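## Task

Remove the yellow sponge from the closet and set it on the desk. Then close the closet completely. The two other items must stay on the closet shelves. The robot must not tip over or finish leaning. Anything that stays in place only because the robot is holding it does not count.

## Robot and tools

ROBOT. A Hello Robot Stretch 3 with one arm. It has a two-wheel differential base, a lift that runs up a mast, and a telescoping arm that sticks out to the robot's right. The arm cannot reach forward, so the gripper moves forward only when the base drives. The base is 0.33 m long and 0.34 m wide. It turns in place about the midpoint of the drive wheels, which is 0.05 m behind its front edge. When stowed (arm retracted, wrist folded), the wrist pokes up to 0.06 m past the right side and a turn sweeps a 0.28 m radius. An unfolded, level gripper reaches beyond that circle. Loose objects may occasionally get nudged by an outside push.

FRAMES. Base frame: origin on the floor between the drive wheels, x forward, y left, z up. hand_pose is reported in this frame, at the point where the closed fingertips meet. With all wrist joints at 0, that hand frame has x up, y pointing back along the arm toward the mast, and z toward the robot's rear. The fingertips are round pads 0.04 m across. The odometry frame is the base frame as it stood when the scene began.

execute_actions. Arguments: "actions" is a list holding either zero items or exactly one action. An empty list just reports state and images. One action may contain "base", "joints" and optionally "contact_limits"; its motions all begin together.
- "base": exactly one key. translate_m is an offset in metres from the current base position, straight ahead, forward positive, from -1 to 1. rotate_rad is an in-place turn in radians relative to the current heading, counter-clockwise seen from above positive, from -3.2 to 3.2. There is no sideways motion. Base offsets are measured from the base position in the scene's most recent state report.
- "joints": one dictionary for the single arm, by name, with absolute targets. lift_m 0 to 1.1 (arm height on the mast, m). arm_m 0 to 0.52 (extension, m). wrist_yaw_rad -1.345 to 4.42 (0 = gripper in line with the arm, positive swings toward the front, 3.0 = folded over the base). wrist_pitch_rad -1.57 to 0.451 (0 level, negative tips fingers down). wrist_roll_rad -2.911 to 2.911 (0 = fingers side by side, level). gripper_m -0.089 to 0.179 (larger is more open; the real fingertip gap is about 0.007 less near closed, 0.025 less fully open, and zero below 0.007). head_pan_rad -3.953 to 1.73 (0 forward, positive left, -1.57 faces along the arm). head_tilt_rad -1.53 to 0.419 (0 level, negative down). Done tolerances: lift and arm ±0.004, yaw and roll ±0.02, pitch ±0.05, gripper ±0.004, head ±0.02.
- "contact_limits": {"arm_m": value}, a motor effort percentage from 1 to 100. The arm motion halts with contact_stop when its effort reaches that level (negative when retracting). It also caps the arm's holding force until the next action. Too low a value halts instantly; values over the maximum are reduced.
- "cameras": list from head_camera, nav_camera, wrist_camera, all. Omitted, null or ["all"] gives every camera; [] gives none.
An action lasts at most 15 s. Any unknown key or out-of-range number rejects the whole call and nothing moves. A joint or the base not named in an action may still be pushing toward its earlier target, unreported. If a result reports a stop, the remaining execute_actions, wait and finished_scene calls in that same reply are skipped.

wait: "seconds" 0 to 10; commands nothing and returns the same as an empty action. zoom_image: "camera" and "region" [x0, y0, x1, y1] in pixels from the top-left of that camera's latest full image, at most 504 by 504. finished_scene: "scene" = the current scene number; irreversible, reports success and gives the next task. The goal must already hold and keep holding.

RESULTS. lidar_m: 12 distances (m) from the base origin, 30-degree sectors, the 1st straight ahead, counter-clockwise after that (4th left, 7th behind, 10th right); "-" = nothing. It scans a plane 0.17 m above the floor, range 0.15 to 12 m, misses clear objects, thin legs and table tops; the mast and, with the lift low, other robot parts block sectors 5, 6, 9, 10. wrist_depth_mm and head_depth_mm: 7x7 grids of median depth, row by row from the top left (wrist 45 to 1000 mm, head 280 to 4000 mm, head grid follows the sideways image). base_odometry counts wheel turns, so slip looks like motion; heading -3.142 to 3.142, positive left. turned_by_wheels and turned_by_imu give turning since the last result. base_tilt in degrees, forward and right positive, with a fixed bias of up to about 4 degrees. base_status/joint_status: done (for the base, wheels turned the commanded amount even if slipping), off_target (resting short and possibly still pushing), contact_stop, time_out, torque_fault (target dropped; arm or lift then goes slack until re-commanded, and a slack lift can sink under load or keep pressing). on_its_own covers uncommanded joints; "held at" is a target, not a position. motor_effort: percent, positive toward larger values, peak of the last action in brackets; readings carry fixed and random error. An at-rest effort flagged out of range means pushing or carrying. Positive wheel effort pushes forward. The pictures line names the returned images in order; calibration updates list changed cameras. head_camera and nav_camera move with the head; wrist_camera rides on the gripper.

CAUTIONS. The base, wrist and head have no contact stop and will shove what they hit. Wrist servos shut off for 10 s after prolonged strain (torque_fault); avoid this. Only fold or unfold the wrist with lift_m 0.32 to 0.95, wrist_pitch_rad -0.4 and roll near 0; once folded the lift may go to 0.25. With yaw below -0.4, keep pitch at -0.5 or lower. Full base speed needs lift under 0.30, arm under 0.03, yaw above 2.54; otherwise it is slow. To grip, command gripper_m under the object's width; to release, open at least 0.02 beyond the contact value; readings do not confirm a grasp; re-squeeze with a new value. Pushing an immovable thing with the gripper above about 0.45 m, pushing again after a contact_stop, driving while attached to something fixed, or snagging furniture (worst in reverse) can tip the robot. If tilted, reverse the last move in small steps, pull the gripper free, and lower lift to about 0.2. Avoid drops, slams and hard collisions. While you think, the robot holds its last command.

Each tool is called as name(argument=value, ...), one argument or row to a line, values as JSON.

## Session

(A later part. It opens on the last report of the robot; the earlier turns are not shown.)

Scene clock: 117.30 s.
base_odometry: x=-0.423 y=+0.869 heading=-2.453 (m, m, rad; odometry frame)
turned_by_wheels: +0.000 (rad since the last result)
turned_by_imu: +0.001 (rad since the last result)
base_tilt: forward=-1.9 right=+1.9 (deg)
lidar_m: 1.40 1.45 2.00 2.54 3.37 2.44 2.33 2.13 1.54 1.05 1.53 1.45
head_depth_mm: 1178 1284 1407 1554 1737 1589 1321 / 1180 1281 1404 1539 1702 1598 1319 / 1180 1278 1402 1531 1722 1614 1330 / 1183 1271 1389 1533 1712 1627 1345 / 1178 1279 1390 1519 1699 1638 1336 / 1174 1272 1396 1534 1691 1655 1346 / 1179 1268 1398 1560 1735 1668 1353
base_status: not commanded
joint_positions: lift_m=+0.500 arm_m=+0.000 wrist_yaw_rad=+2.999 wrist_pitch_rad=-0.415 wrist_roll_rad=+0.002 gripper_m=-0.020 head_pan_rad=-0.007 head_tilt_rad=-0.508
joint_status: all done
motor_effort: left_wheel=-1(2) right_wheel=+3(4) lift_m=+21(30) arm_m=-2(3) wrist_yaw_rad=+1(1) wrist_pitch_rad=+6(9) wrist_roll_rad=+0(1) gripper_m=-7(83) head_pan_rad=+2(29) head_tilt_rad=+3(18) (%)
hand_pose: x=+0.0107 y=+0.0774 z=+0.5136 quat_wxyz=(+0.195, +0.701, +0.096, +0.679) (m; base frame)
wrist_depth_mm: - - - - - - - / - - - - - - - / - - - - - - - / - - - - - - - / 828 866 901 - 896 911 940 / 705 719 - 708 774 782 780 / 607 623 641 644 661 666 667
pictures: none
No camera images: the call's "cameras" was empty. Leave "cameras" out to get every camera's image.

execute_actions(
  actions=[
    {"base":{"rotate_rad":1.545},"joints":{"lift_m":0.29}},
  ],
  cameras=[],
)

execute_actions(
  actions=[
    {"base":{"translate_m":1.0}},
  ],
  cameras=["nav_camera"],
)

execute_actions(
  actions=[
    {"base":{"translate_m":0.88},"joints":{"head_pan_rad":-1.57,"head_tilt_rad":-0.9}},
  ],
  cameras=[],
)

execute_actions(
  actions=[
    {"base":{"rotate_rad":1.545},"joints":{"lift_m":0.4}},
  ],
  cameras=[],
)

execute_actions(
  actions=[
    {"joints":{"wrist_yaw_rad":0}},
  ],
  cameras=["head_camera"],
)

Scene clock: 121.27 s.
base_odometry: x=-0.423 y=+0.869 heading=-0.908 (m, m, rad; odometry frame)
turned_by_wheels: +1.545 (rad since the last result)
turned_by_imu: +1.569 (rad since the last result)
base_tilt: forward=-2.0 right=+1.8 (deg)
lidar_m: 2.54 2.75 2.45 2.34 2.18 1.56 1.04 1.52 1.46 1.41 1.45 1.95
head_depth_mm: 2821 3099 3337 2781 2038 1589 1312 / 2827 3075 3358 2793 2053 1607 1324 / 2249 2407 2616 2746 2062 1615 1330 / 2189 2378 2601 2750 2056 1628 1341 / 2170 2362 2585 2789 2114 1644 1349 / 2208 2356 2633 2803 2104 1644 1353 / 2766 3034 3301 2979 2142 1650 1361
base_status: done
joint_positions: lift_m=+0.290 arm_m=+0.000 wrist_yaw_rad=+2.999 wrist_pitch_rad=-0.415 wrist_roll_rad=+0.002 gripper_m=-0.020 head_pan_rad=-0.007 head_tilt_rad=-0.507
joint_status: all done
motor_effort: left_wheel=-2(9) right_wheel=+4(9) lift_m=+22(24) arm_m=-2(2) wrist_yaw_rad=+1(1) wrist_pitch_rad=+6(6) wrist_roll_rad=-1(1) gripper_m=-7(7) head_pan_rad=+2(2) head_tilt_rad=+2(3) (%)
hand_pose: x=+0.0106 y=+0.0773 z=+0.3035 quat_wxyz=(+0.195, +0.701, +0.096, +0.679) (m; base frame)
wrist_depth_mm: - - - - - - - / - - - - - - - / 863 845 891 921 944 968 999 / 676 684 694 715 736 753 753 / 558 559 596 - 596 607 614 / 473 497 - - 503 508 517 / - - - - 434 441 447
pictures: none
No camera images: the call's "cameras" was empty. Leave "cameras" out to get every camera's image.

Scene clock: 126.37 s.
base_odometry: x=+0.192 y=+0.080 heading=-0.908 (m, m, rad; odometry frame)
turned_by_wheels: +0.000 (rad since the last result)
turned_by_imu: +0.002 (rad since the last result)
base_tilt: forward=-2.0 right=+1.7 (deg)
lidar_m: 1.53 1.60 2.48 2.37 2.44 2.60 2.05 2.05 1.46 1.39 1.43 1.91
head_depth_mm: 1945 2120 2315 2499 2026 1600 1317 / 1929 2096 2260 2499 2046 1603 1328 / 1297 1408 1530 1689 1840 1631 1334 / 1315 1430 1560 1724 1898 1628 1343 / 1304 1410 1544 1705 1880 1637 1348 / 1296 1412 1531 1691 1872 1637 1351 / 1300 1409 1531 1698 1978 1650 1357
base_status: done
joint_positions: lift_m=+0.290 arm_m=+0.000 wrist_yaw_rad=+3.000 wrist_pitch_rad=-0.415 wrist_roll_rad=+0.002 gripper_m=-0.020 head_pan_rad=-0.007 head_tilt_rad=-0.507
joint_status: not commanded
motor_effort: left_wheel=-1(6) right_wheel=+3(11) lift_m=+21(22) arm_m=-3(2) wrist_yaw_rad=+1(1) wrist_pitch_rad=+6(6) wrist_roll_rad=-1(0) gripper_m=-7(7) head_pan_rad=+2(2) head_tilt_rad=+2(3) (%)
hand_pose: x=+0.0105 y=+0.0773 z=+0.3035 quat_wxyz=(+0.195, +0.701, +0.096, +0.679) (m; base frame)
wrist_depth_mm: - - - - - - - / - - - - - - - / 861 858 872 906 930 978 973 / 676 679 696 713 733 745 765 / 553 555 601 - 593 603 617 / 471 491 - - 507 516 515 / - - - - 432 441 445
pictures: nav_camera (sideways: a quarter turn counterclockwise sets it upright)
camera_calibration (this result's frames):
nav_camera: T_world_to_cam=[[0.513055, 0.0191471, 0.858142, -1.07741], [0.0460863, -0.998924, -0.00526524, 0.0613699], [0.857117, 0.0422499, -0.513386, 0.619475], [0, 0, 0, 1]] pos_world=[0.0189781, 0.0557603, 1.24292]
Images, in order (width x height): nav_camera 672x504.

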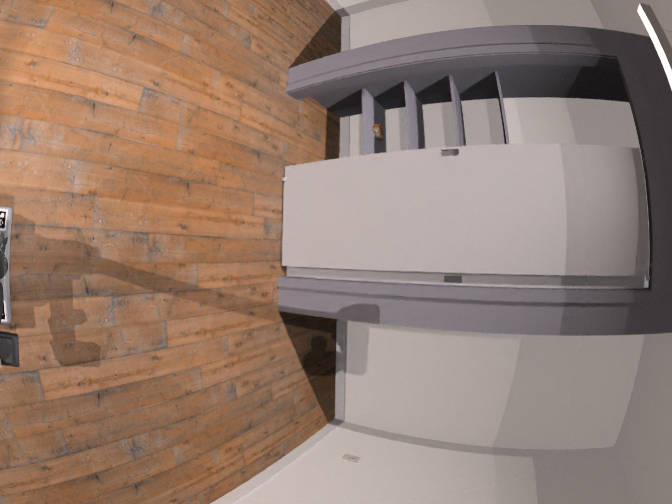

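Scene clock: 131.07 s.
base_odometry: x=+0.733 y=-0.614 heading=-0.909 (m, m, rad; odometry frame)
turned_by_wheels: +0.000 (rad since the last result)
turned_by_imu: +0.002 (rad since the last result)
base_tilt: forward=-2.1 right=+1.8 (deg)
lidar_m: 0.65 0.69 1.30 2.40 2.47 3.29 2.93 1.97 1.43 1.36 1.40 0.69
head_depth_mm: 1188 1405 1670 1669 1442 1250 1110 / 1183 1401 1677 1690 1452 1257 1139 / 1191 1399 1663 1696 1443 1271 1153 / 1192 1398 1644 1697 1466 1269 1148 / 1188 1395 1660 1721 1466 1276 1141 / 1181 1387 1636 1735 1483 1284 1138 / 1204 1381 1631 1754 1490 1289 1144
base_status: done
joint_positions: lift_m=+0.290 arm_m=+0.000 wrist_yaw_rad=+3.000 wrist_pitch_rad=-0.415 wrist_roll_rad=+0.002 gripper_m=-0.020 head_pan_rad=-1.563 head_tilt_rad=-0.889
joint_status: all done
motor_effort: left_wheel=-2(7) right_wheel=+3(11) lift_m=+22(22) arm_m=-3(3) wrist_yaw_rad=+0(0) wrist_pitch_rad=+6(6) wrist_roll_rad=-1(1) gripper_m=-7(7) head_pan_rad=-3(32) head_tilt_rad=-3(23) (%)
hand_pose: x=+0.0105 y=+0.0773 z=+0.3035 quat_wxyz=(+0.195, +0.701, +0.096, +0.679) (m; base frame)
wrist_depth_mm: - - - - - - 669 / - - - - - - 673 / 841 854 894 922 951 984 671 / 670 671 694 726 728 749 685 / 554 555 590 - 591 610 613 / 474 495 - - 501 509 524 / - - - - 436 439 447
pictures: none
No camera images: the call's "cameras" was empty. Leave "cameras" out to get every camera's image.

Scene clock: 134.40 s.
base_odometry: x=+0.733 y=-0.614 heading=+0.636 (m, m, rad; odometry frame)
turned_by_wheels: +1.545 (rad since the last result)
turned_by_imu: +1.570 (rad since the last result)
base_tilt: forward=-2.0 right=+1.8 (deg)
lidar_m: 2.40 2.46 3.24 2.94 2.00 1.43 1.36 1.39 0.69 0.65 0.69 1.30
head_depth_mm: 572 662 852 1623 1432 1251 1117 / 567 657 779 960 1301 1262 1158 / 564 651 776 952 1236 1268 1160 / 610 699 826 998 1286 1270 1167 / 574 662 785 956 1237 1284 1133 / 570 659 781 950 1214 1283 1140 / 568 654 774 943 1205 1295 1147
base_status: done
joint_positions: lift_m=+0.400 arm_m=+0.000 wrist_yaw_rad=+3.000 wrist_pitch_rad=-0.415 wrist_roll_rad=+0.002 gripper_m=-0.020 head_pan_rad=-1.563 head_tilt_rad=-0.889
joint_status: all done
motor_effort: left_wheel=-2(9) right_wheel=+4(9) lift_m=+30(35) arm_m=-3(2) wrist_yaw_rad=+0(1) wrist_pitch_rad=+6(6) wrist_roll_rad=-1(1) gripper_m=-7(7) head_pan_rad=-3(3) head_tilt_rad=-4(4) (%)
hand_pose: x=+0.0105 y=+0.0773 z=+0.4130 quat_wxyz=(+0.195, +0.701, +0.097, +0.679) (m; base frame)
wrist_depth_mm: - - - - - - - / - - - - - - - / - - - - - - - / 835 858 867 909 903 958 957 / 695 720 749 - 749 770 784 / 595 618 - 603 638 653 659 / 522 535 - 553 544 559 568
pictures: none
No camera images: the call's "cameras" was empty. Leave "cameras" out to get every camera's image.

Scene clock: 136.90 s.
base_odometry: x=+0.733 y=-0.614 heading=+0.636 (m, m, rad; odometry frame)
turned_by_wheels: +0.000 (rad since the last result)
turned_by_imu: +0.001 (rad since the last result)
base_tilt: forward=-1.9 right=+1.8 (deg)
lidar_m: 2.40 2.46 3.26 2.93 2.01 1.43 1.36 1.40 0.69 0.65 0.69 1.30
head_depth_mm: 572 661 850 1640 1430 1251 1116 / 569 656 780 958 1298 1254 1155 / 562 651 776 957 1236 1283 - / 609 700 826 995 1287 1284 1130 / 575 663 784 959 1233 1280 1138 / 571 658 779 948 1221 1290 1140 / 568 654 771 945 1208 1290 1143
base_status: not commanded
joint_positions: lift_m=+0.400 arm_m=+0.000 wrist_yaw_rad=+0.001 wrist_pitch_rad=-0.415 wrist_roll_rad=+0.002 gripper_m=-0.020 head_pan_rad=-1.563 head_tilt_rad=-0.889
joint_status: all done
motor_effort: left_wheel=-2(2) right_wheel=+4(3) lift_m=+30(30) arm_m=-3(2) wrist_yaw_rad=-1(1) wrist_pitch_rad=+6(6) wrist_roll_rad=+0(0) gripper_m=-7(7) head_pan_rad=-3(2) head_tilt_rad=-4(4) (%)
hand_pose: x=-0.0213 y=-0.3699 z=+0.4130 quat_wxyz=(+0.692, +0.146, -0.692, -0.146) (m; base frame)
wrist_depth_mm: 377 380 386 416 375 - - / 411 419 425 455 415 - - / 457 460 472 499 460 - - / 503 513 529 517 522 948 971 / 581 586 585 - 611 761 782 / 596 605 614 597 626 643 655 / 522 532 539 545 547 552 567
pictures: head_camera (sideways: a quarter turn clockwise sets it upright)
camera_calibration (this result's frames):
head_camera: T_world_to_cam=[[0.00789048, 0.766089, -0.642686, 0.859016], [0.998896, 0.0237306, 0.040551, -0.0522463], [0.046317, -0.642296, -0.765056, 0.959938], [0, 0, 0, 1]] pos_world=[0.000949091, -0.0402792, 1.2886]
Images, in order (width x height): head_camera 896x504.

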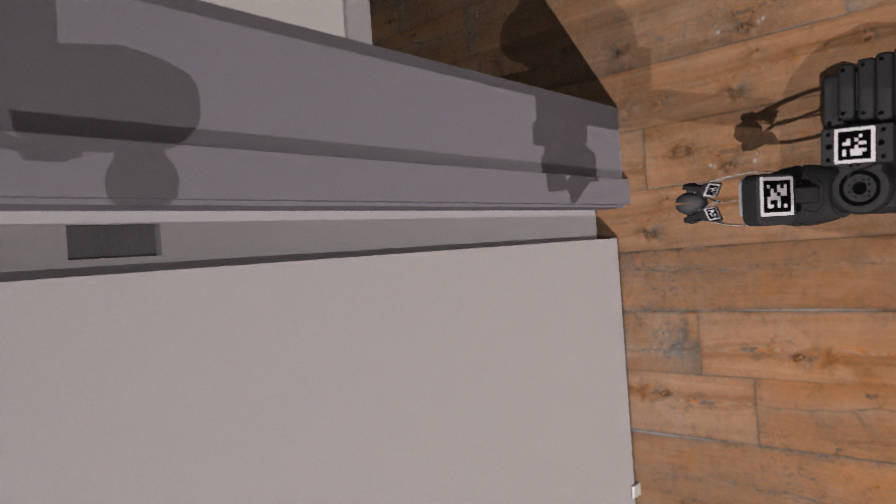

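execute_actions(
  actions=[
    {"base":{"rotate_rad":0.075},"joints":{"wrist_pitch_rad":0.03,"wrist_roll_rad":1.57,"arm_m":0.18}},
  ],
  cameras=["head_camera","wrist_camera"],
)

Scene clock: 139.77 s.
base_odometry: x=+0.733 y=-0.614 heading=+0.711 (m, m, rad; odometry frame)
turned_by_wheels: +0.075 (rad since the last result)
turned_by_imu: +0.077 (rad since the last result)
base_tilt: forward=-2.0 right=+1.9 (deg)
lidar_m: 2.40 2.51 3.47 2.94 1.90 1.40 1.36 1.42 0.68 0.65 0.70 1.30
head_depth_mm: 558 645 761 964 1407 1260 1116 / 546 633 763 934 1210 1281 1111 / 606 698 808 983 1192 1214 1120 / 578 666 789 970 1253 1271 1130 / 579 669 793 977 1261 1284 1131 / 579 669 794 976 1270 1286 1142 / 582 672 797 985 1278 1297 1145
base_status: done
joint_positions: lift_m=+0.400 arm_m=+0.180 wrist_yaw_rad=+0.000 wrist_pitch_rad=+0.004 wrist_roll_rad=+1.569 gripper_m=-0.020 head_pan_rad=-1.563 head_tilt_rad=-0.889
joint_status: all done
motor_effort: left_wheel=-2(7) right_wheel=+4(7) lift_m=+30(30) arm_m=+3(4) wrist_yaw_rad=+0(0) wrist_pitch_rad=+10(11) wrist_roll_rad=+0(2) gripper_m=-7(7) head_pan_rad=-3(3) head_tilt_rad=-4(5) (%)
hand_pose: x=-0.0212 y=-0.5811 z=+0.5152 quat_wxyz=(+0.001, +0.000, -1.000, +0.002) (m; base frame)
wrist_depth_mm: 196 198 201 209 210 214 218 / 201 203 205 206 208 210 211 / 282 285 288 288 292 295 235 / 268 281 295 297 302 305 309 / 257 260 261 - 267 270 271 / 268 268 271 279 277 282 284 / 279 279 286 284 289 292 297
pictures: head_camera (sideways: a quarter turn clockwise sets it upright), wrist_camera
camera_calibration (this result's frames):
head_camera: T_world_to_cam=[[0.00788993, 0.766089, -0.642686, 0.859016], [0.998896, 0.0237313, 0.040551, -0.0522463], [0.0463175, -0.642296, -0.765056, 0.959938], [0, 0, 0, 1]] pos_world=[0.000949119, -0.0402792, 1.2886]
wrist_camera: T_world_to_cam=[[-0.0168975, 0.00907613, -0.999816, 0.51657], [0.980887, 0.194013, -0.0148164, 0.166536], [0.193843, -0.980957, -0.012181, -0.397587], [0, 0, 0, 1]] pos_world=[-0.0775545, -0.427015, 0.514099]
Images, in order (width x height): head_camera 896x504, wrist_camera 644x364.

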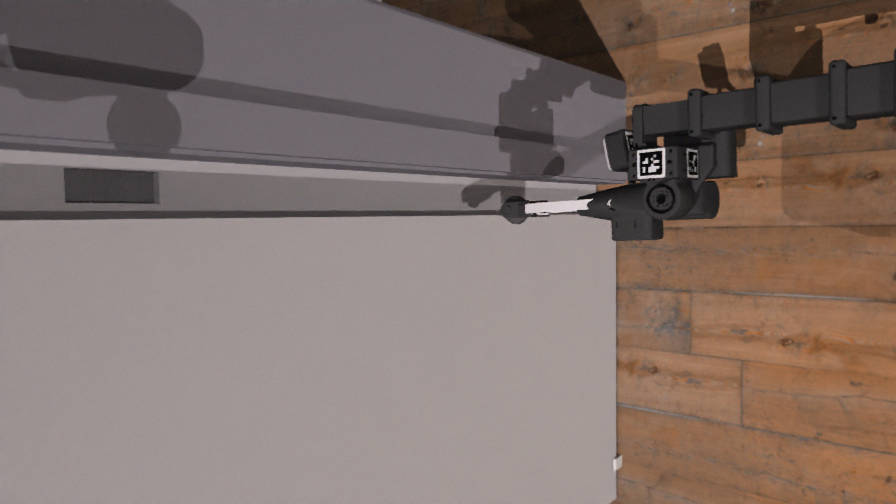

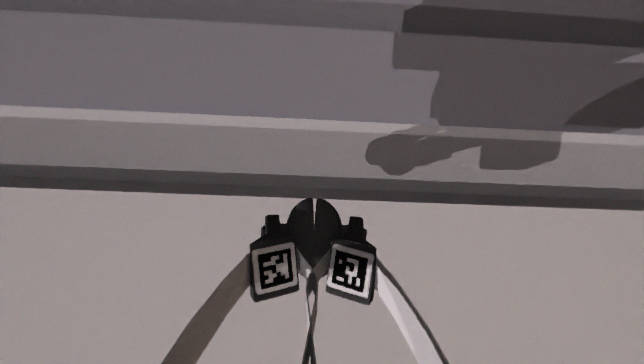

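execute_actions(
  actions=[
    {"base":{"translate_m":-0.025}},
  ],
  cameras=[],
)

execute_actions(
  actions=[
    {"joints":{"arm_m":0.286},"contact_limits":{"arm_m":12}},
  ],
  cameras=["wrist_camera"],
)

execute_actions(
  actions=[
    {"base":{"translate_m":0.25}},
  ],
  cameras=["head_camera"],
)

Scene clock: 141.27 s.
base_odometry: x=+0.714 y=-0.630 heading=+0.711 (m, m, rad; odometry frame)
turned_by_wheels: +0.000 (rad since the last result)
turned_by_imu: +0.000 (rad since the last result)
base_tilt: forward=-2.0 right=+1.9 (deg)
lidar_m: 2.43 2.54 3.49 2.93 1.86 1.38 1.34 1.39 0.68 0.65 0.70 1.32
head_depth_mm: 558 643 761 1558 1432 1248 1115 / 547 644 761 935 1216 1282 1115 / 595 670 787 958 1187 1219 1126 / 595 684 809 978 1257 1269 1131 / 578 669 791 971 1260 1283 1139 / 579 671 793 977 1266 1284 1140 / 580 671 794 981 1274 1292 1145
base_status: done
joint_positions: lift_m=+0.400 arm_m=+0.180 wrist_yaw_rad=+0.000 wrist_pitch_rad=+0.004 wrist_roll_rad=+1.569 gripper_m=-0.020 head_pan_rad=-1.563 head_tilt_rad=-0.889
joint_status: not commanded
motor_effort: left_wheel=-2(7) right_wheel=+4(5) lift_m=+30(30) arm_m=+3(3) wrist_yaw_rad=+0(0) wrist_pitch_rad=+10(10) wrist_roll_rad=+0(0) gripper_m=-7(7) head_pan_rad=-2(3) head_tilt_rad=-4(4) (%)
hand_pose: x=-0.0212 y=-0.5811 z=+0.5152 quat_wxyz=(+0.001, +0.000, -1.000, +0.002) (m; base frame)
wrist_depth_mm: 207 209 210 211 213 217 218 / 201 204 206 209 210 220 222 / 208 210 212 215 216 217 219 / 294 294 300 301 305 307 310 / 259 260 264 - 270 274 280 / 266 269 272 278 277 281 282 / 279 280 284 287 287 292 295
pictures: none
No camera images: the call's "cameras" was empty. Leave "cameras" out to get every camera's image.

Scene clock: 143.30 s.
base_odometry: x=+0.714 y=-0.630 heading=+0.711 (m, m, rad; odometry frame)
turned_by_wheels: +0.000 (rad since the last result)
turned_by_imu: +0.001 (rad since the last result)
base_tilt: forward=-1.9 right=+1.9 (deg)
lidar_m: 2.42 2.54 3.49 2.94 1.85 1.38 1.34 1.39 0.68 0.65 0.70 1.32
head_depth_mm: 557 647 759 1565 1436 1248 1112 / 548 643 761 933 1161 1258 1109 / 596 670 789 946 - 1258 1118 / 594 684 809 972 1282 1270 1129 / 578 669 791 975 1266 1276 1136 / 579 669 794 976 1267 1283 1134 / 581 674 797 980 1279 1295 1149
base_status: not commanded
joint_positions: lift_m=+0.400 arm_m=+0.286 wrist_yaw_rad=+0.000 wrist_pitch_rad=+0.005 wrist_roll_rad=+1.569 gripper_m=-0.020 head_pan_rad=-1.563 head_tilt_rad=-0.889
joint_status: all done
motor_effort: left_wheel=-2(2) right_wheel=+4(4) lift_m=+30(30) arm_m=+3(4) wrist_yaw_rad=+0(0) wrist_pitch_rad=+10(10) wrist_roll_rad=+0(0) gripper_m=-7(7) head_pan_rad=-3(3) head_tilt_rad=-4(3) (%)
contact_limits: arm_m 12 (drawing in: default 24, maximum 40; extending or still: default 34, maximum 55)
hand_pose: x=-0.0212 y=-0.6871 z=+0.5153 quat_wxyz=(+0.001, +0.000, -1.000, +0.002) (m; base frame)
wrist_depth_mm: 100 100 102 102 114 114 116 / 102 102 104 105 106 106 107 / 106 106 107 108 109 110 111 / 186 188 125 112 113 115 115 / 194 195 196 - 200 203 205 / 162 165 168 159 180 184 188 / 157 159 161 163 164 166 168
pictures: wrist_camera
camera_calibration (this result's frames):
wrist_camera: T_world_to_cam=[[-0.0166684, 0.0086459, -0.999824, 0.517355], [0.980892, 0.194001, -0.0146752, 0.187025], [0.19384, -0.980963, -0.0117144, -0.501822], [0, 0, 0, 1]] pos_world=[-0.077555, -0.533025, 0.51413]
Images, in order (width x height): wrist_camera 644x364.

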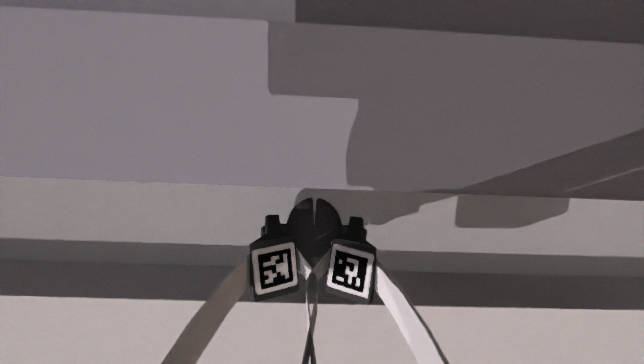

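Scene clock: 147.03 s.
base_odometry: x=+0.904 y=-0.467 heading=+0.711 (m, m, rad; odometry frame)
turned_by_wheels: +0.000 (rad since the last result)
turned_by_imu: +0.000 (rad since the last result)
base_tilt: forward=-1.9 right=+1.8 (deg)
lidar_m: 2.17 2.26 3.15 2.93 2.18 1.64 1.59 1.65 0.71 0.68 0.71 1.11
head_depth_mm: 620 716 844 990 1241 1250 1110 / 621 716 846 1037 1283 1261 1109 / 622 720 853 1037 - 1274 1127 / 593 687 807 981 1296 1274 1127 / 583 675 801 981 1272 1281 1136 / 585 676 803 984 1284 1286 1137 / 587 680 806 992 1290 1292 1146
base_status: done
joint_positions: lift_m=+0.400 arm_m=+0.286 wrist_yaw_rad=-0.001 wrist_pitch_rad=+0.005 wrist_roll_rad=+1.569 gripper_m=-0.020 head_pan_rad=-1.563 head_tilt_rad=-0.889
joint_status: not commanded
motor_effort: left_wheel=-2(15) right_wheel=+3(34) lift_m=+30(30) arm_m=+2(3) wrist_yaw_rad=+1(32) wrist_pitch_rad=+10(10) wrist_roll_rad=+0(0) gripper_m=-7(7) head_pan_rad=-2(3) head_tilt_rad=-5(3) (%)
hand_pose: x=-0.0217 y=-0.6872 z=+0.5154 quat_wxyz=(+0.001, -0.001, -1.000, +0.002) (m; base frame)
wrist_depth_mm: 173 174 176 177 178 180 181 / 179 180 181 183 184 187 188 / 185 186 188 189 192 193 195 / 191 193 195 197 198 200 203 / 197 198 201 - 205 207 210 / 160 162 163 165 168 170 172 / 165 167 168 170 172 174 176
pictures: head_camera (sideways: a quarter turn clockwise sets it upright)
camera_calibration (this result's frames):
head_camera: T_world_to_cam=[[0.00789066, 0.766089, -0.642686, 0.859016], [0.998896, 0.0237304, 0.040551, -0.0522463], [0.0463169, -0.642296, -0.765056, 0.959938], [0, 0, 0, 1]] pos_world=[0.000949081, -0.0402792, 1.2886]
Images, in order (width x height): head_camera 896x504.

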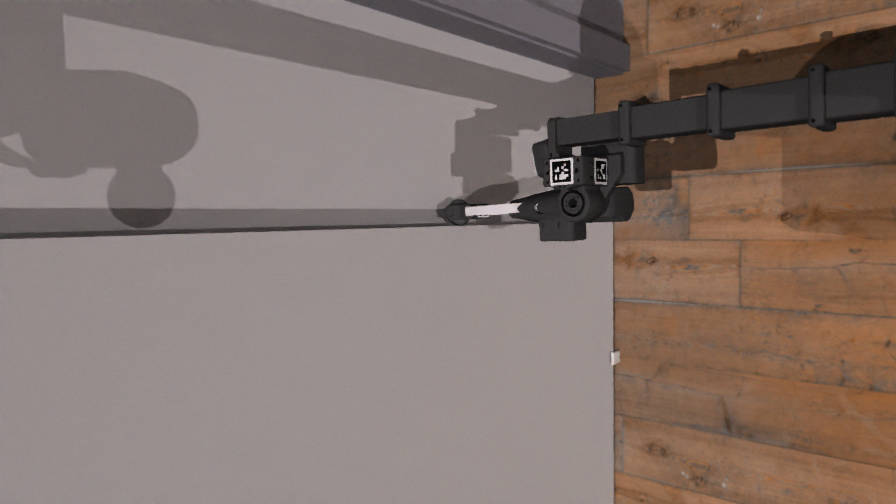

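execute_actions(
  actions=[
    {"base":{"translate_m":0.26},"joints":{"arm_m":0.293,"head_pan_rad":-0.9,"head_tilt_rad":-0.6}},
  ],
  cameras=["head_camera"],
)

execute_actions(
  actions=[
    {"base":{"translate_m":0.02}},
  ],
  cameras=["head_camera"],
)

Scene clock: 151.03 s.
base_odometry: x=+1.101 y=-0.297 heading=+0.711 (m, m, rad; odometry frame)
turned_by_wheels: +0.000 (rad since the last result)
turned_by_imu: +0.000 (rad since the last result)
base_tilt: forward=-1.9 right=+1.7 (deg)
lidar_m: 1.92 1.98 2.78 2.94 2.54 1.91 1.85 0.93 0.75 0.68 0.71 0.95
head_depth_mm: 587 637 695 767 859 963 1107 / 626 684 752 839 939 1083 1200 / 673 738 818 921 1054 1223 1254 / 727 804 900 1019 1167 1375 1258 / 762 854 966 1119 1330 1469 1262 / 838 986 2316 2427 1870 1517 1272 / 1893 2034 2181 2274 1894 1521 1276
base_status: done
joint_positions: lift_m=+0.400 arm_m=+0.293 wrist_yaw_rad=-0.004 wrist_pitch_rad=+0.005 wrist_roll_rad=+1.569 gripper_m=-0.020 head_pan_rad=-0.907 head_tilt_rad=-0.606
joint_status: all done
motor_effort: left_wheel=-3(11) right_wheel=+6(32) lift_m=+30(30) arm_m=+2(8) wrist_yaw_rad=+3(29) wrist_pitch_rad=+10(10) wrist_roll_rad=+0(0) gripper_m=-7(7) head_pan_rad=+2(28) head_tilt_rad=+3(20) (%)
hand_pose: x=-0.0224 y=-0.6941 z=+0.5154 quat_wxyz=(+0.001, -0.002, -1.000, +0.002) (m; base frame)
wrist_depth_mm: 171 172 174 175 177 179 180 / 177 178 179 181 184 185 187 / 183 185 186 187 190 191 193 / 190 191 193 195 197 199 200 / 195 197 199 - 204 207 208 / 154 155 158 158 161 164 168 / 159 159 162 163 165 167 169
pictures: head_camera (sideways: a quarter turn clockwise sets it upright)
camera_calibration (this result's frames):
head_camera: T_world_to_cam=[[-0.331629, 0.446265, -0.831186, 1.10677], [0.770431, 0.636594, 0.0343996, -0.0428581], [0.54448, -0.628964, -0.554929, 0.683582], [0, 0, 0, 1]] pos_world=[0.0278586, -0.0366797, 1.30074]
Images, in order (width x height): head_camera 896x504.

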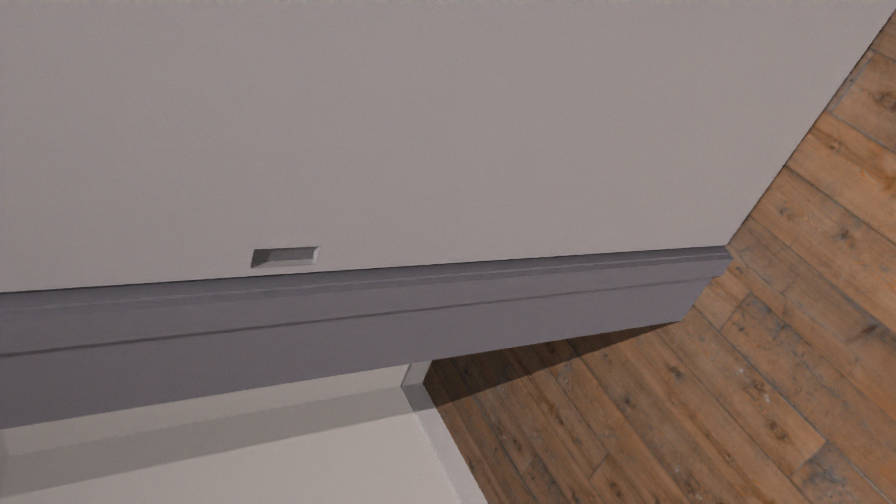

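Scene clock: 152.07 s.
base_odometry: x=+1.116 y=-0.284 heading=+0.710 (m, m, rad; odometry frame)
turned_by_wheels: -0.001 (rad since the last result)
turned_by_imu: -0.001 (rad since the last result)
base_tilt: forward=-2.0 right=+1.8 (deg)
lidar_m: 1.89 1.98 2.76 2.94 2.58 1.93 1.87 0.93 0.75 0.68 0.71 0.97
head_depth_mm: 587 637 696 769 855 967 1112 / 626 686 754 837 944 1082 1204 / 672 740 822 921 1053 1215 1254 / 726 801 897 1003 1160 1378 1255 / 758 847 969 1127 1361 1465 1262 / 841 2027 2310 2440 1874 1522 1279 / 1889 2012 2148 2272 1896 1532 1277
base_status: done
joint_positions: lift_m=+0.400 arm_m=+0.293 wrist_yaw_rad=-0.034 wrist_pitch_rad=+0.005 wrist_roll_rad=+1.569 gripper_m=-0.020 head_pan_rad=-0.907 head_tilt_rad=-0.606
joint_status: not commanded
on_its_own: right_wheel is at rest, and its effort (+24) is outside its rest range (-18 to +18); wrist_yaw_rad is at rest, and its effort (+24) is outside its rest range (-12 to +12)
motor_effort: left_wheel=-12(14) right_wheel=+24(25) lift_m=+30(30) arm_m=+2(2) wrist_yaw_rad=+24(24) wrist_pitch_rad=+10(10) wrist_roll_rad=+0(0) gripper_m=-8(7) head_pan_rad=+2(2) head_tilt_rad=+2(3) (%)
hand_pose: x=-0.0302 y=-0.6940 z=+0.5154 quat_wxyz=(+0.001, -0.017, -1.000, +0.002) (m; base frame)
wrist_depth_mm: 175 176 178 178 181 183 184 / 180 181 183 184 186 188 190 / 185 187 188 189 192 194 196 / 190 192 194 195 197 201 202 / 196 197 199 - 204 206 209 / 154 155 158 158 162 163 167 / 158 159 161 163 164 166 168
pictures: head_camera (sideways: a quarter turn clockwise sets it upright)
camera_calibration (this result's frames):
head_camera: T_world_to_cam=[[-0.331551, 0.446109, -0.8313, 1.10692], [0.770387, 0.636648, 0.034394, -0.0428506], [0.544589, -0.62902, -0.554758, 0.683358], [0, 0, 0, 1]] pos_world=[0.027861, -0.0366785, 1.30075]
Images, in order (width x height): head_camera 896x504.

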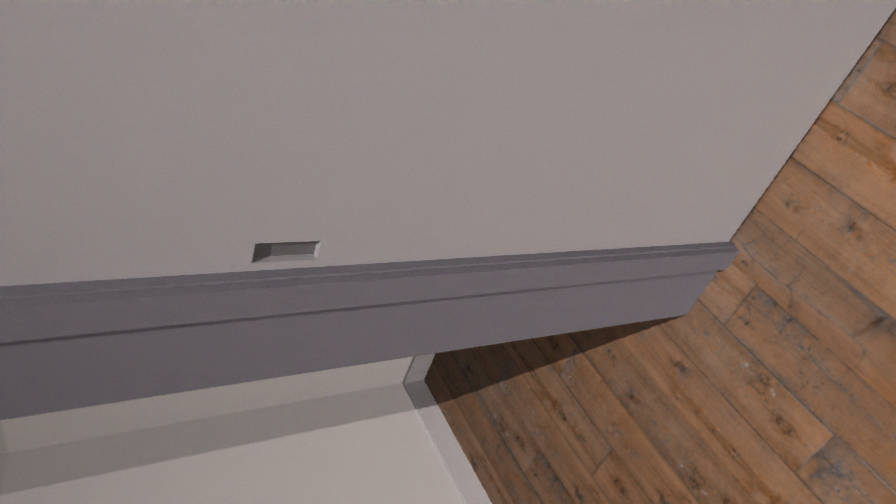

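Effort is below sliding force; one more nudge.

execute_actions(
  actions=[
    {"base":{"translate_m":0.012}},
  ],
  cameras=["head_camera"],
)

execute_actions(
  actions=[
    {"base":{"translate_m":-0.04},"joints":{"head_pan_rad":-2.1,"wrist_yaw_rad":-0.05}},
  ],
  cameras=["head_camera"],
)

Scene clock: 153.30 s.
base_odometry: x=+1.125 y=-0.276 heading=+0.709 (m, m, rad; odometry frame)
turned_by_wheels: -0.001 (rad since the last result)
turned_by_imu: +0.000 (rad since the last result)
base_tilt: forward=-2.0 right=+1.8 (deg)
lidar_m: 1.88 1.96 2.73 2.94 2.59 1.94 1.88 0.91 0.76 0.68 0.71 0.96
head_depth_mm: 587 637 696 769 857 968 1121 / 627 681 752 841 942 1080 1204 / 672 736 819 920 1046 1226 1255 / 724 800 893 1002 1157 1382 1261 / 760 849 973 1125 1361 1473 1262 / 846 2061 2308 2408 1878 1522 1264 / 1875 1992 2139 2286 1889 1524 1276
base_status: done
joint_positions: lift_m=+0.400 arm_m=+0.293 wrist_yaw_rad=-0.081 wrist_pitch_rad=+0.005 wrist_roll_rad=+1.569 gripper_m=-0.020 head_pan_rad=-0.907 head_tilt_rad=-0.606
joint_status: not commanded
on_its_own: wrist_yaw_rad is held at -0.051, not at your +0.000, by its stall guard, which is still easing; right_wheel is at rest, and its effort (+21) is outside its rest range (-18 to +18)
motor_effort: left_wheel=-12(12) right_wheel=+21(20) lift_m=+30(31) arm_m=+2(2) wrist_yaw_rad=+21(21) wrist_pitch_rad=+10(10) wrist_roll_rad=+0(0) gripper_m=-7(7) head_pan_rad=+2(2) head_tilt_rad=+2(3) (%)
hand_pose: x=-0.0421 y=-0.6933 z=+0.5154 quat_wxyz=(+0.001, -0.041, -0.999, +0.002) (m; base frame)
wrist_depth_mm: 180 181 183 185 187 189 190 / 184 185 187 189 191 192 196 / 188 190 191 193 196 198 199 / 192 193 196 197 200 202 203 / 195 198 199 - 205 206 210 / 153 155 157 157 160 162 167 / 156 157 159 160 162 164 166
pictures: head_camera (sideways: a quarter turn clockwise sets it upright)
camera_calibration (this result's frames):
head_camera: T_world_to_cam=[[-0.33154, 0.446063, -0.83133, 1.10695], [0.770364, 0.636676, 0.0343926, -0.0428486], [0.544629, -0.629024, -0.554714, 0.683301], [0, 0, 0, 1]] pos_world=[0.0278623, -0.0366778, 1.30075]
Images, in order (width x height): head_camera 896x504.

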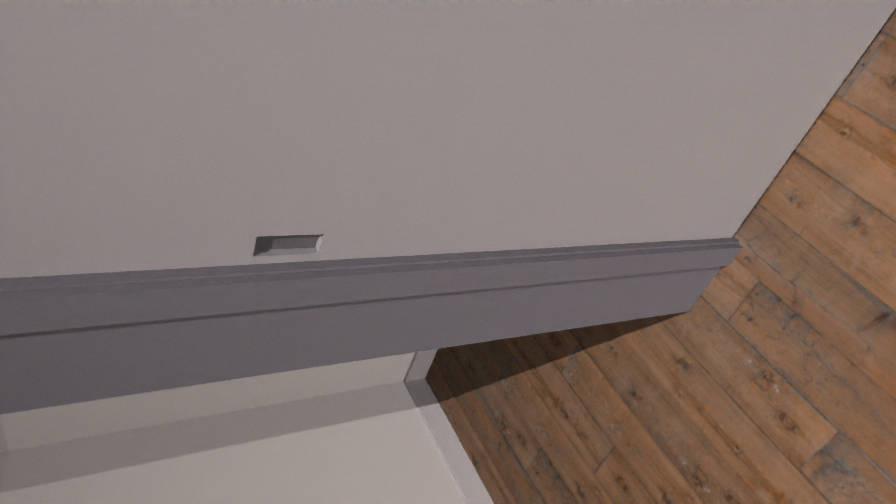

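Scene clock: 154.63 s.
base_odometry: x=+1.095 y=-0.302 heading=+0.709 (m, m, rad; odometry frame)
turned_by_wheels: +0.000 (rad since the last result)
turned_by_imu: +0.001 (rad since the last result)
base_tilt: forward=-1.9 right=+1.9 (deg)
lidar_m: 1.92 2.02 2.78 2.94 2.53 1.90 1.84 0.93 0.75 0.69 0.71 0.94
head_depth_mm: 729 816 921 1083 1689 1472 1241 / 709 780 860 974 1126 1344 1247 / 716 789 883 991 1134 1323 1248 / 681 745 827 920 1054 1217 1252 / 646 705 778 860 977 1116 1257 / 616 672 733 811 904 1024 - / 588 640 695 763 846 931 1021
base_status: done
joint_positions: lift_m=+0.400 arm_m=+0.293 wrist_yaw_rad=-0.051 wrist_pitch_rad=+0.005 wrist_roll_rad=+1.569 gripper_m=-0.020 head_pan_rad=-2.093 head_tilt_rad=-0.606
joint_status: all done
motor_effort: left_wheel=-1(15) right_wheel=+3(16) lift_m=+30(30) arm_m=+2(2) wrist_yaw_rad=+1(20) wrist_pitch_rad=+9(10) wrist_roll_rad=+0(0) gripper_m=-7(8) head_pan_rad=-3(29) head_tilt_rad=+3(2) (%)
hand_pose: x=-0.0345 y=-0.6938 z=+0.5154 quat_wxyz=(+0.001, -0.026, -1.000, +0.002) (m; base frame)
wrist_depth_mm: 175 176 178 181 182 183 185 / 180 182 184 185 187 189 190 / 185 187 188 190 193 194 196 / 191 192 194 196 198 199 202 / 197 197 199 - 204 206 209 / 199 201 204 195 209 211 214 / 161 163 165 167 168 171 173
pictures: head_camera (sideways: a quarter turn clockwise sets it upright)
camera_calibration (this result's frames):
head_camera: T_world_to_cam=[[0.288856, 0.474819, -0.83133, 1.10317], [0.87943, -0.474785, 0.0343926, -0.0435139], [-0.378373, -0.741031, -0.554714, 0.688931], [0, 0, 0, 1]] pos_world=[-0.0197169, -0.0339462, 1.30075]
Images, in order (width x height): head_camera 896x504.

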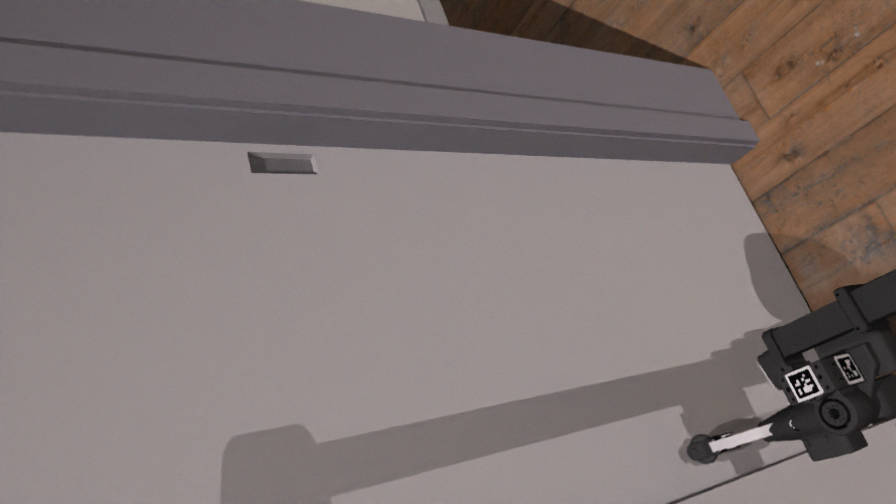

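execute_actions(
  actions=[
    {"base":{"translate_m":0.025},"joints":{"wrist_yaw_rad":-0.04}},
  ],
  cameras=[],
)

execute_actions(
  actions=[
    {"base":{"translate_m":-0.03},"joints":{"head_pan_rad":-0.9}},
  ],
  cameras=["head_camera"],
)

Scene clock: 158.60 s.
base_odometry: x=+1.114 y=-0.286 heading=+0.709 (m, m, rad; odometry frame)
turned_by_wheels: +0.000 (rad since the last result)
turned_by_imu: +0.001 (rad since the last result)
base_tilt: forward=-2.0 right=+1.8 (deg)
lidar_m: 1.90 1.98 2.75 2.94 2.58 1.93 1.87 0.93 0.76 0.68 0.71 0.97
head_depth_mm: 716 814 922 1065 1635 1428 1236 / 731 798 882 993 1138 1343 1242 / 715 790 885 994 1141 1337 1251 / 681 744 829 926 1047 1218 1253 / 648 706 775 863 973 1112 1256 / 615 669 730 812 906 1026 - / 590 638 695 764 842 910 1000
base_status: done
joint_positions: lift_m=+0.400 arm_m=+0.293 wrist_yaw_rad=-0.041 wrist_pitch_rad=+0.005 wrist_roll_rad=+1.569 gripper_m=-0.020 head_pan_rad=-2.093 head_tilt_rad=-0.606
joint_status: all done
motor_effort: left_wheel=-1(3) right_wheel=+2(7) lift_m=+30(30) arm_m=+2(2) wrist_yaw_rad=+1(1) wrist_pitch_rad=+10(10) wrist_roll_rad=+0(0) gripper_m=-7(7) head_pan_rad=-3(3) head_tilt_rad=+2(2) (%)
hand_pose: x=-0.0319 y=-0.6939 z=+0.5154 quat_wxyz=(+0.001, -0.021, -1.000, +0.002) (m; base frame)
wrist_depth_mm: 175 176 178 180 181 183 184 / 181 181 183 185 186 188 191 / 185 186 188 191 192 193 196 / 191 192 195 196 198 200 201 / 196 197 200 - 204 207 208 / 155 156 158 159 166 170 174 / 158 159 161 163 163 166 168
pictures: none
No camera images: the call's "cameras" was empty. Leave "cameras" out to get every camera's image.

Scene clock: 160.30 s.
base_odometry: x=+1.091 y=-0.306 heading=+0.709 (m, m, rad; odometry frame)
turned_by_wheels: +0.000 (rad since the last result)
turned_by_imu: +0.000 (rad since the last result)
base_tilt: forward=-2.1 right=+1.9 (deg)
lidar_m: 1.92 2.02 2.80 2.94 2.53 1.90 1.83 0.93 0.75 0.69 0.71 0.95
head_depth_mm: 586 639 694 770 856 967 1109 / 626 684 754 835 939 1083 1201 / 673 740 820 921 1053 1222 1254 / 724 803 904 1022 1174 1388 1253 / 762 852 957 1115 1333 1463 1261 / 838 961 2309 2430 1857 1513 1272 / 1925 2066 2215 2289 1889 1525 1276
base_status: done
joint_positions: lift_m=+0.400 arm_m=+0.293 wrist_yaw_rad=-0.041 wrist_pitch_rad=+0.005 wrist_roll_rad=+1.569 gripper_m=-0.020 head_pan_rad=-0.907 head_tilt_rad=-0.606
joint_status: all done
motor_effort: left_wheel=-1(6) right_wheel=+3(4) lift_m=+30(30) arm_m=+2(2) wrist_yaw_rad=+1(1) wrist_pitch_rad=+10(9) wrist_roll_rad=+0(0) gripper_m=-7(7) head_pan_rad=+2(28) head_tilt_rad=+2(3) (%)
hand_pose: x=-0.0319 y=-0.6939 z=+0.5154 quat_wxyz=(+0.001, -0.021, -1.000, +0.002) (m; base frame)
wrist_depth_mm: 175 176 178 180 181 182 184 / 179 181 182 185 186 188 190 / 184 186 187 189 192 193 195 / 191 191 193 195 197 200 201 / 197 197 198 - 203 205 207 / 202 202 204 198 211 212 216 / 160 162 165 168 171 174 177
pictures: head_camera (sideways: a quarter turn clockwise sets it upright)
camera_calibration (this result's frames):
head_camera: T_world_to_cam=[[-0.33149, 0.4461, -0.83133, 1.10695], [0.770435, 0.63659, 0.0343926, -0.0428491], [0.544559, -0.629085, -0.554714, 0.683301], [0, 0, 0, 1]] pos_world=[0.0278583, -0.0366802, 1.30075]
Images, in order (width x height): head_camera 896x504.

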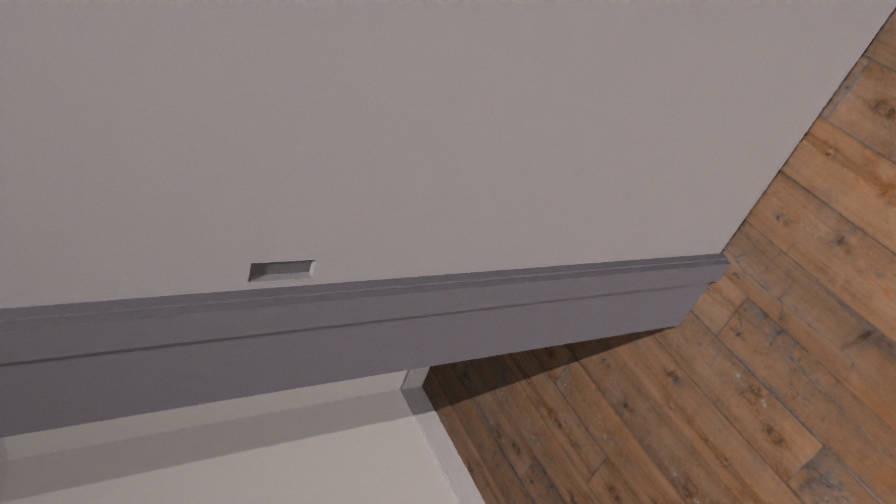

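No gap is visible.

finished_scene(
  scene=2,
)

The scene is finished: the task was done.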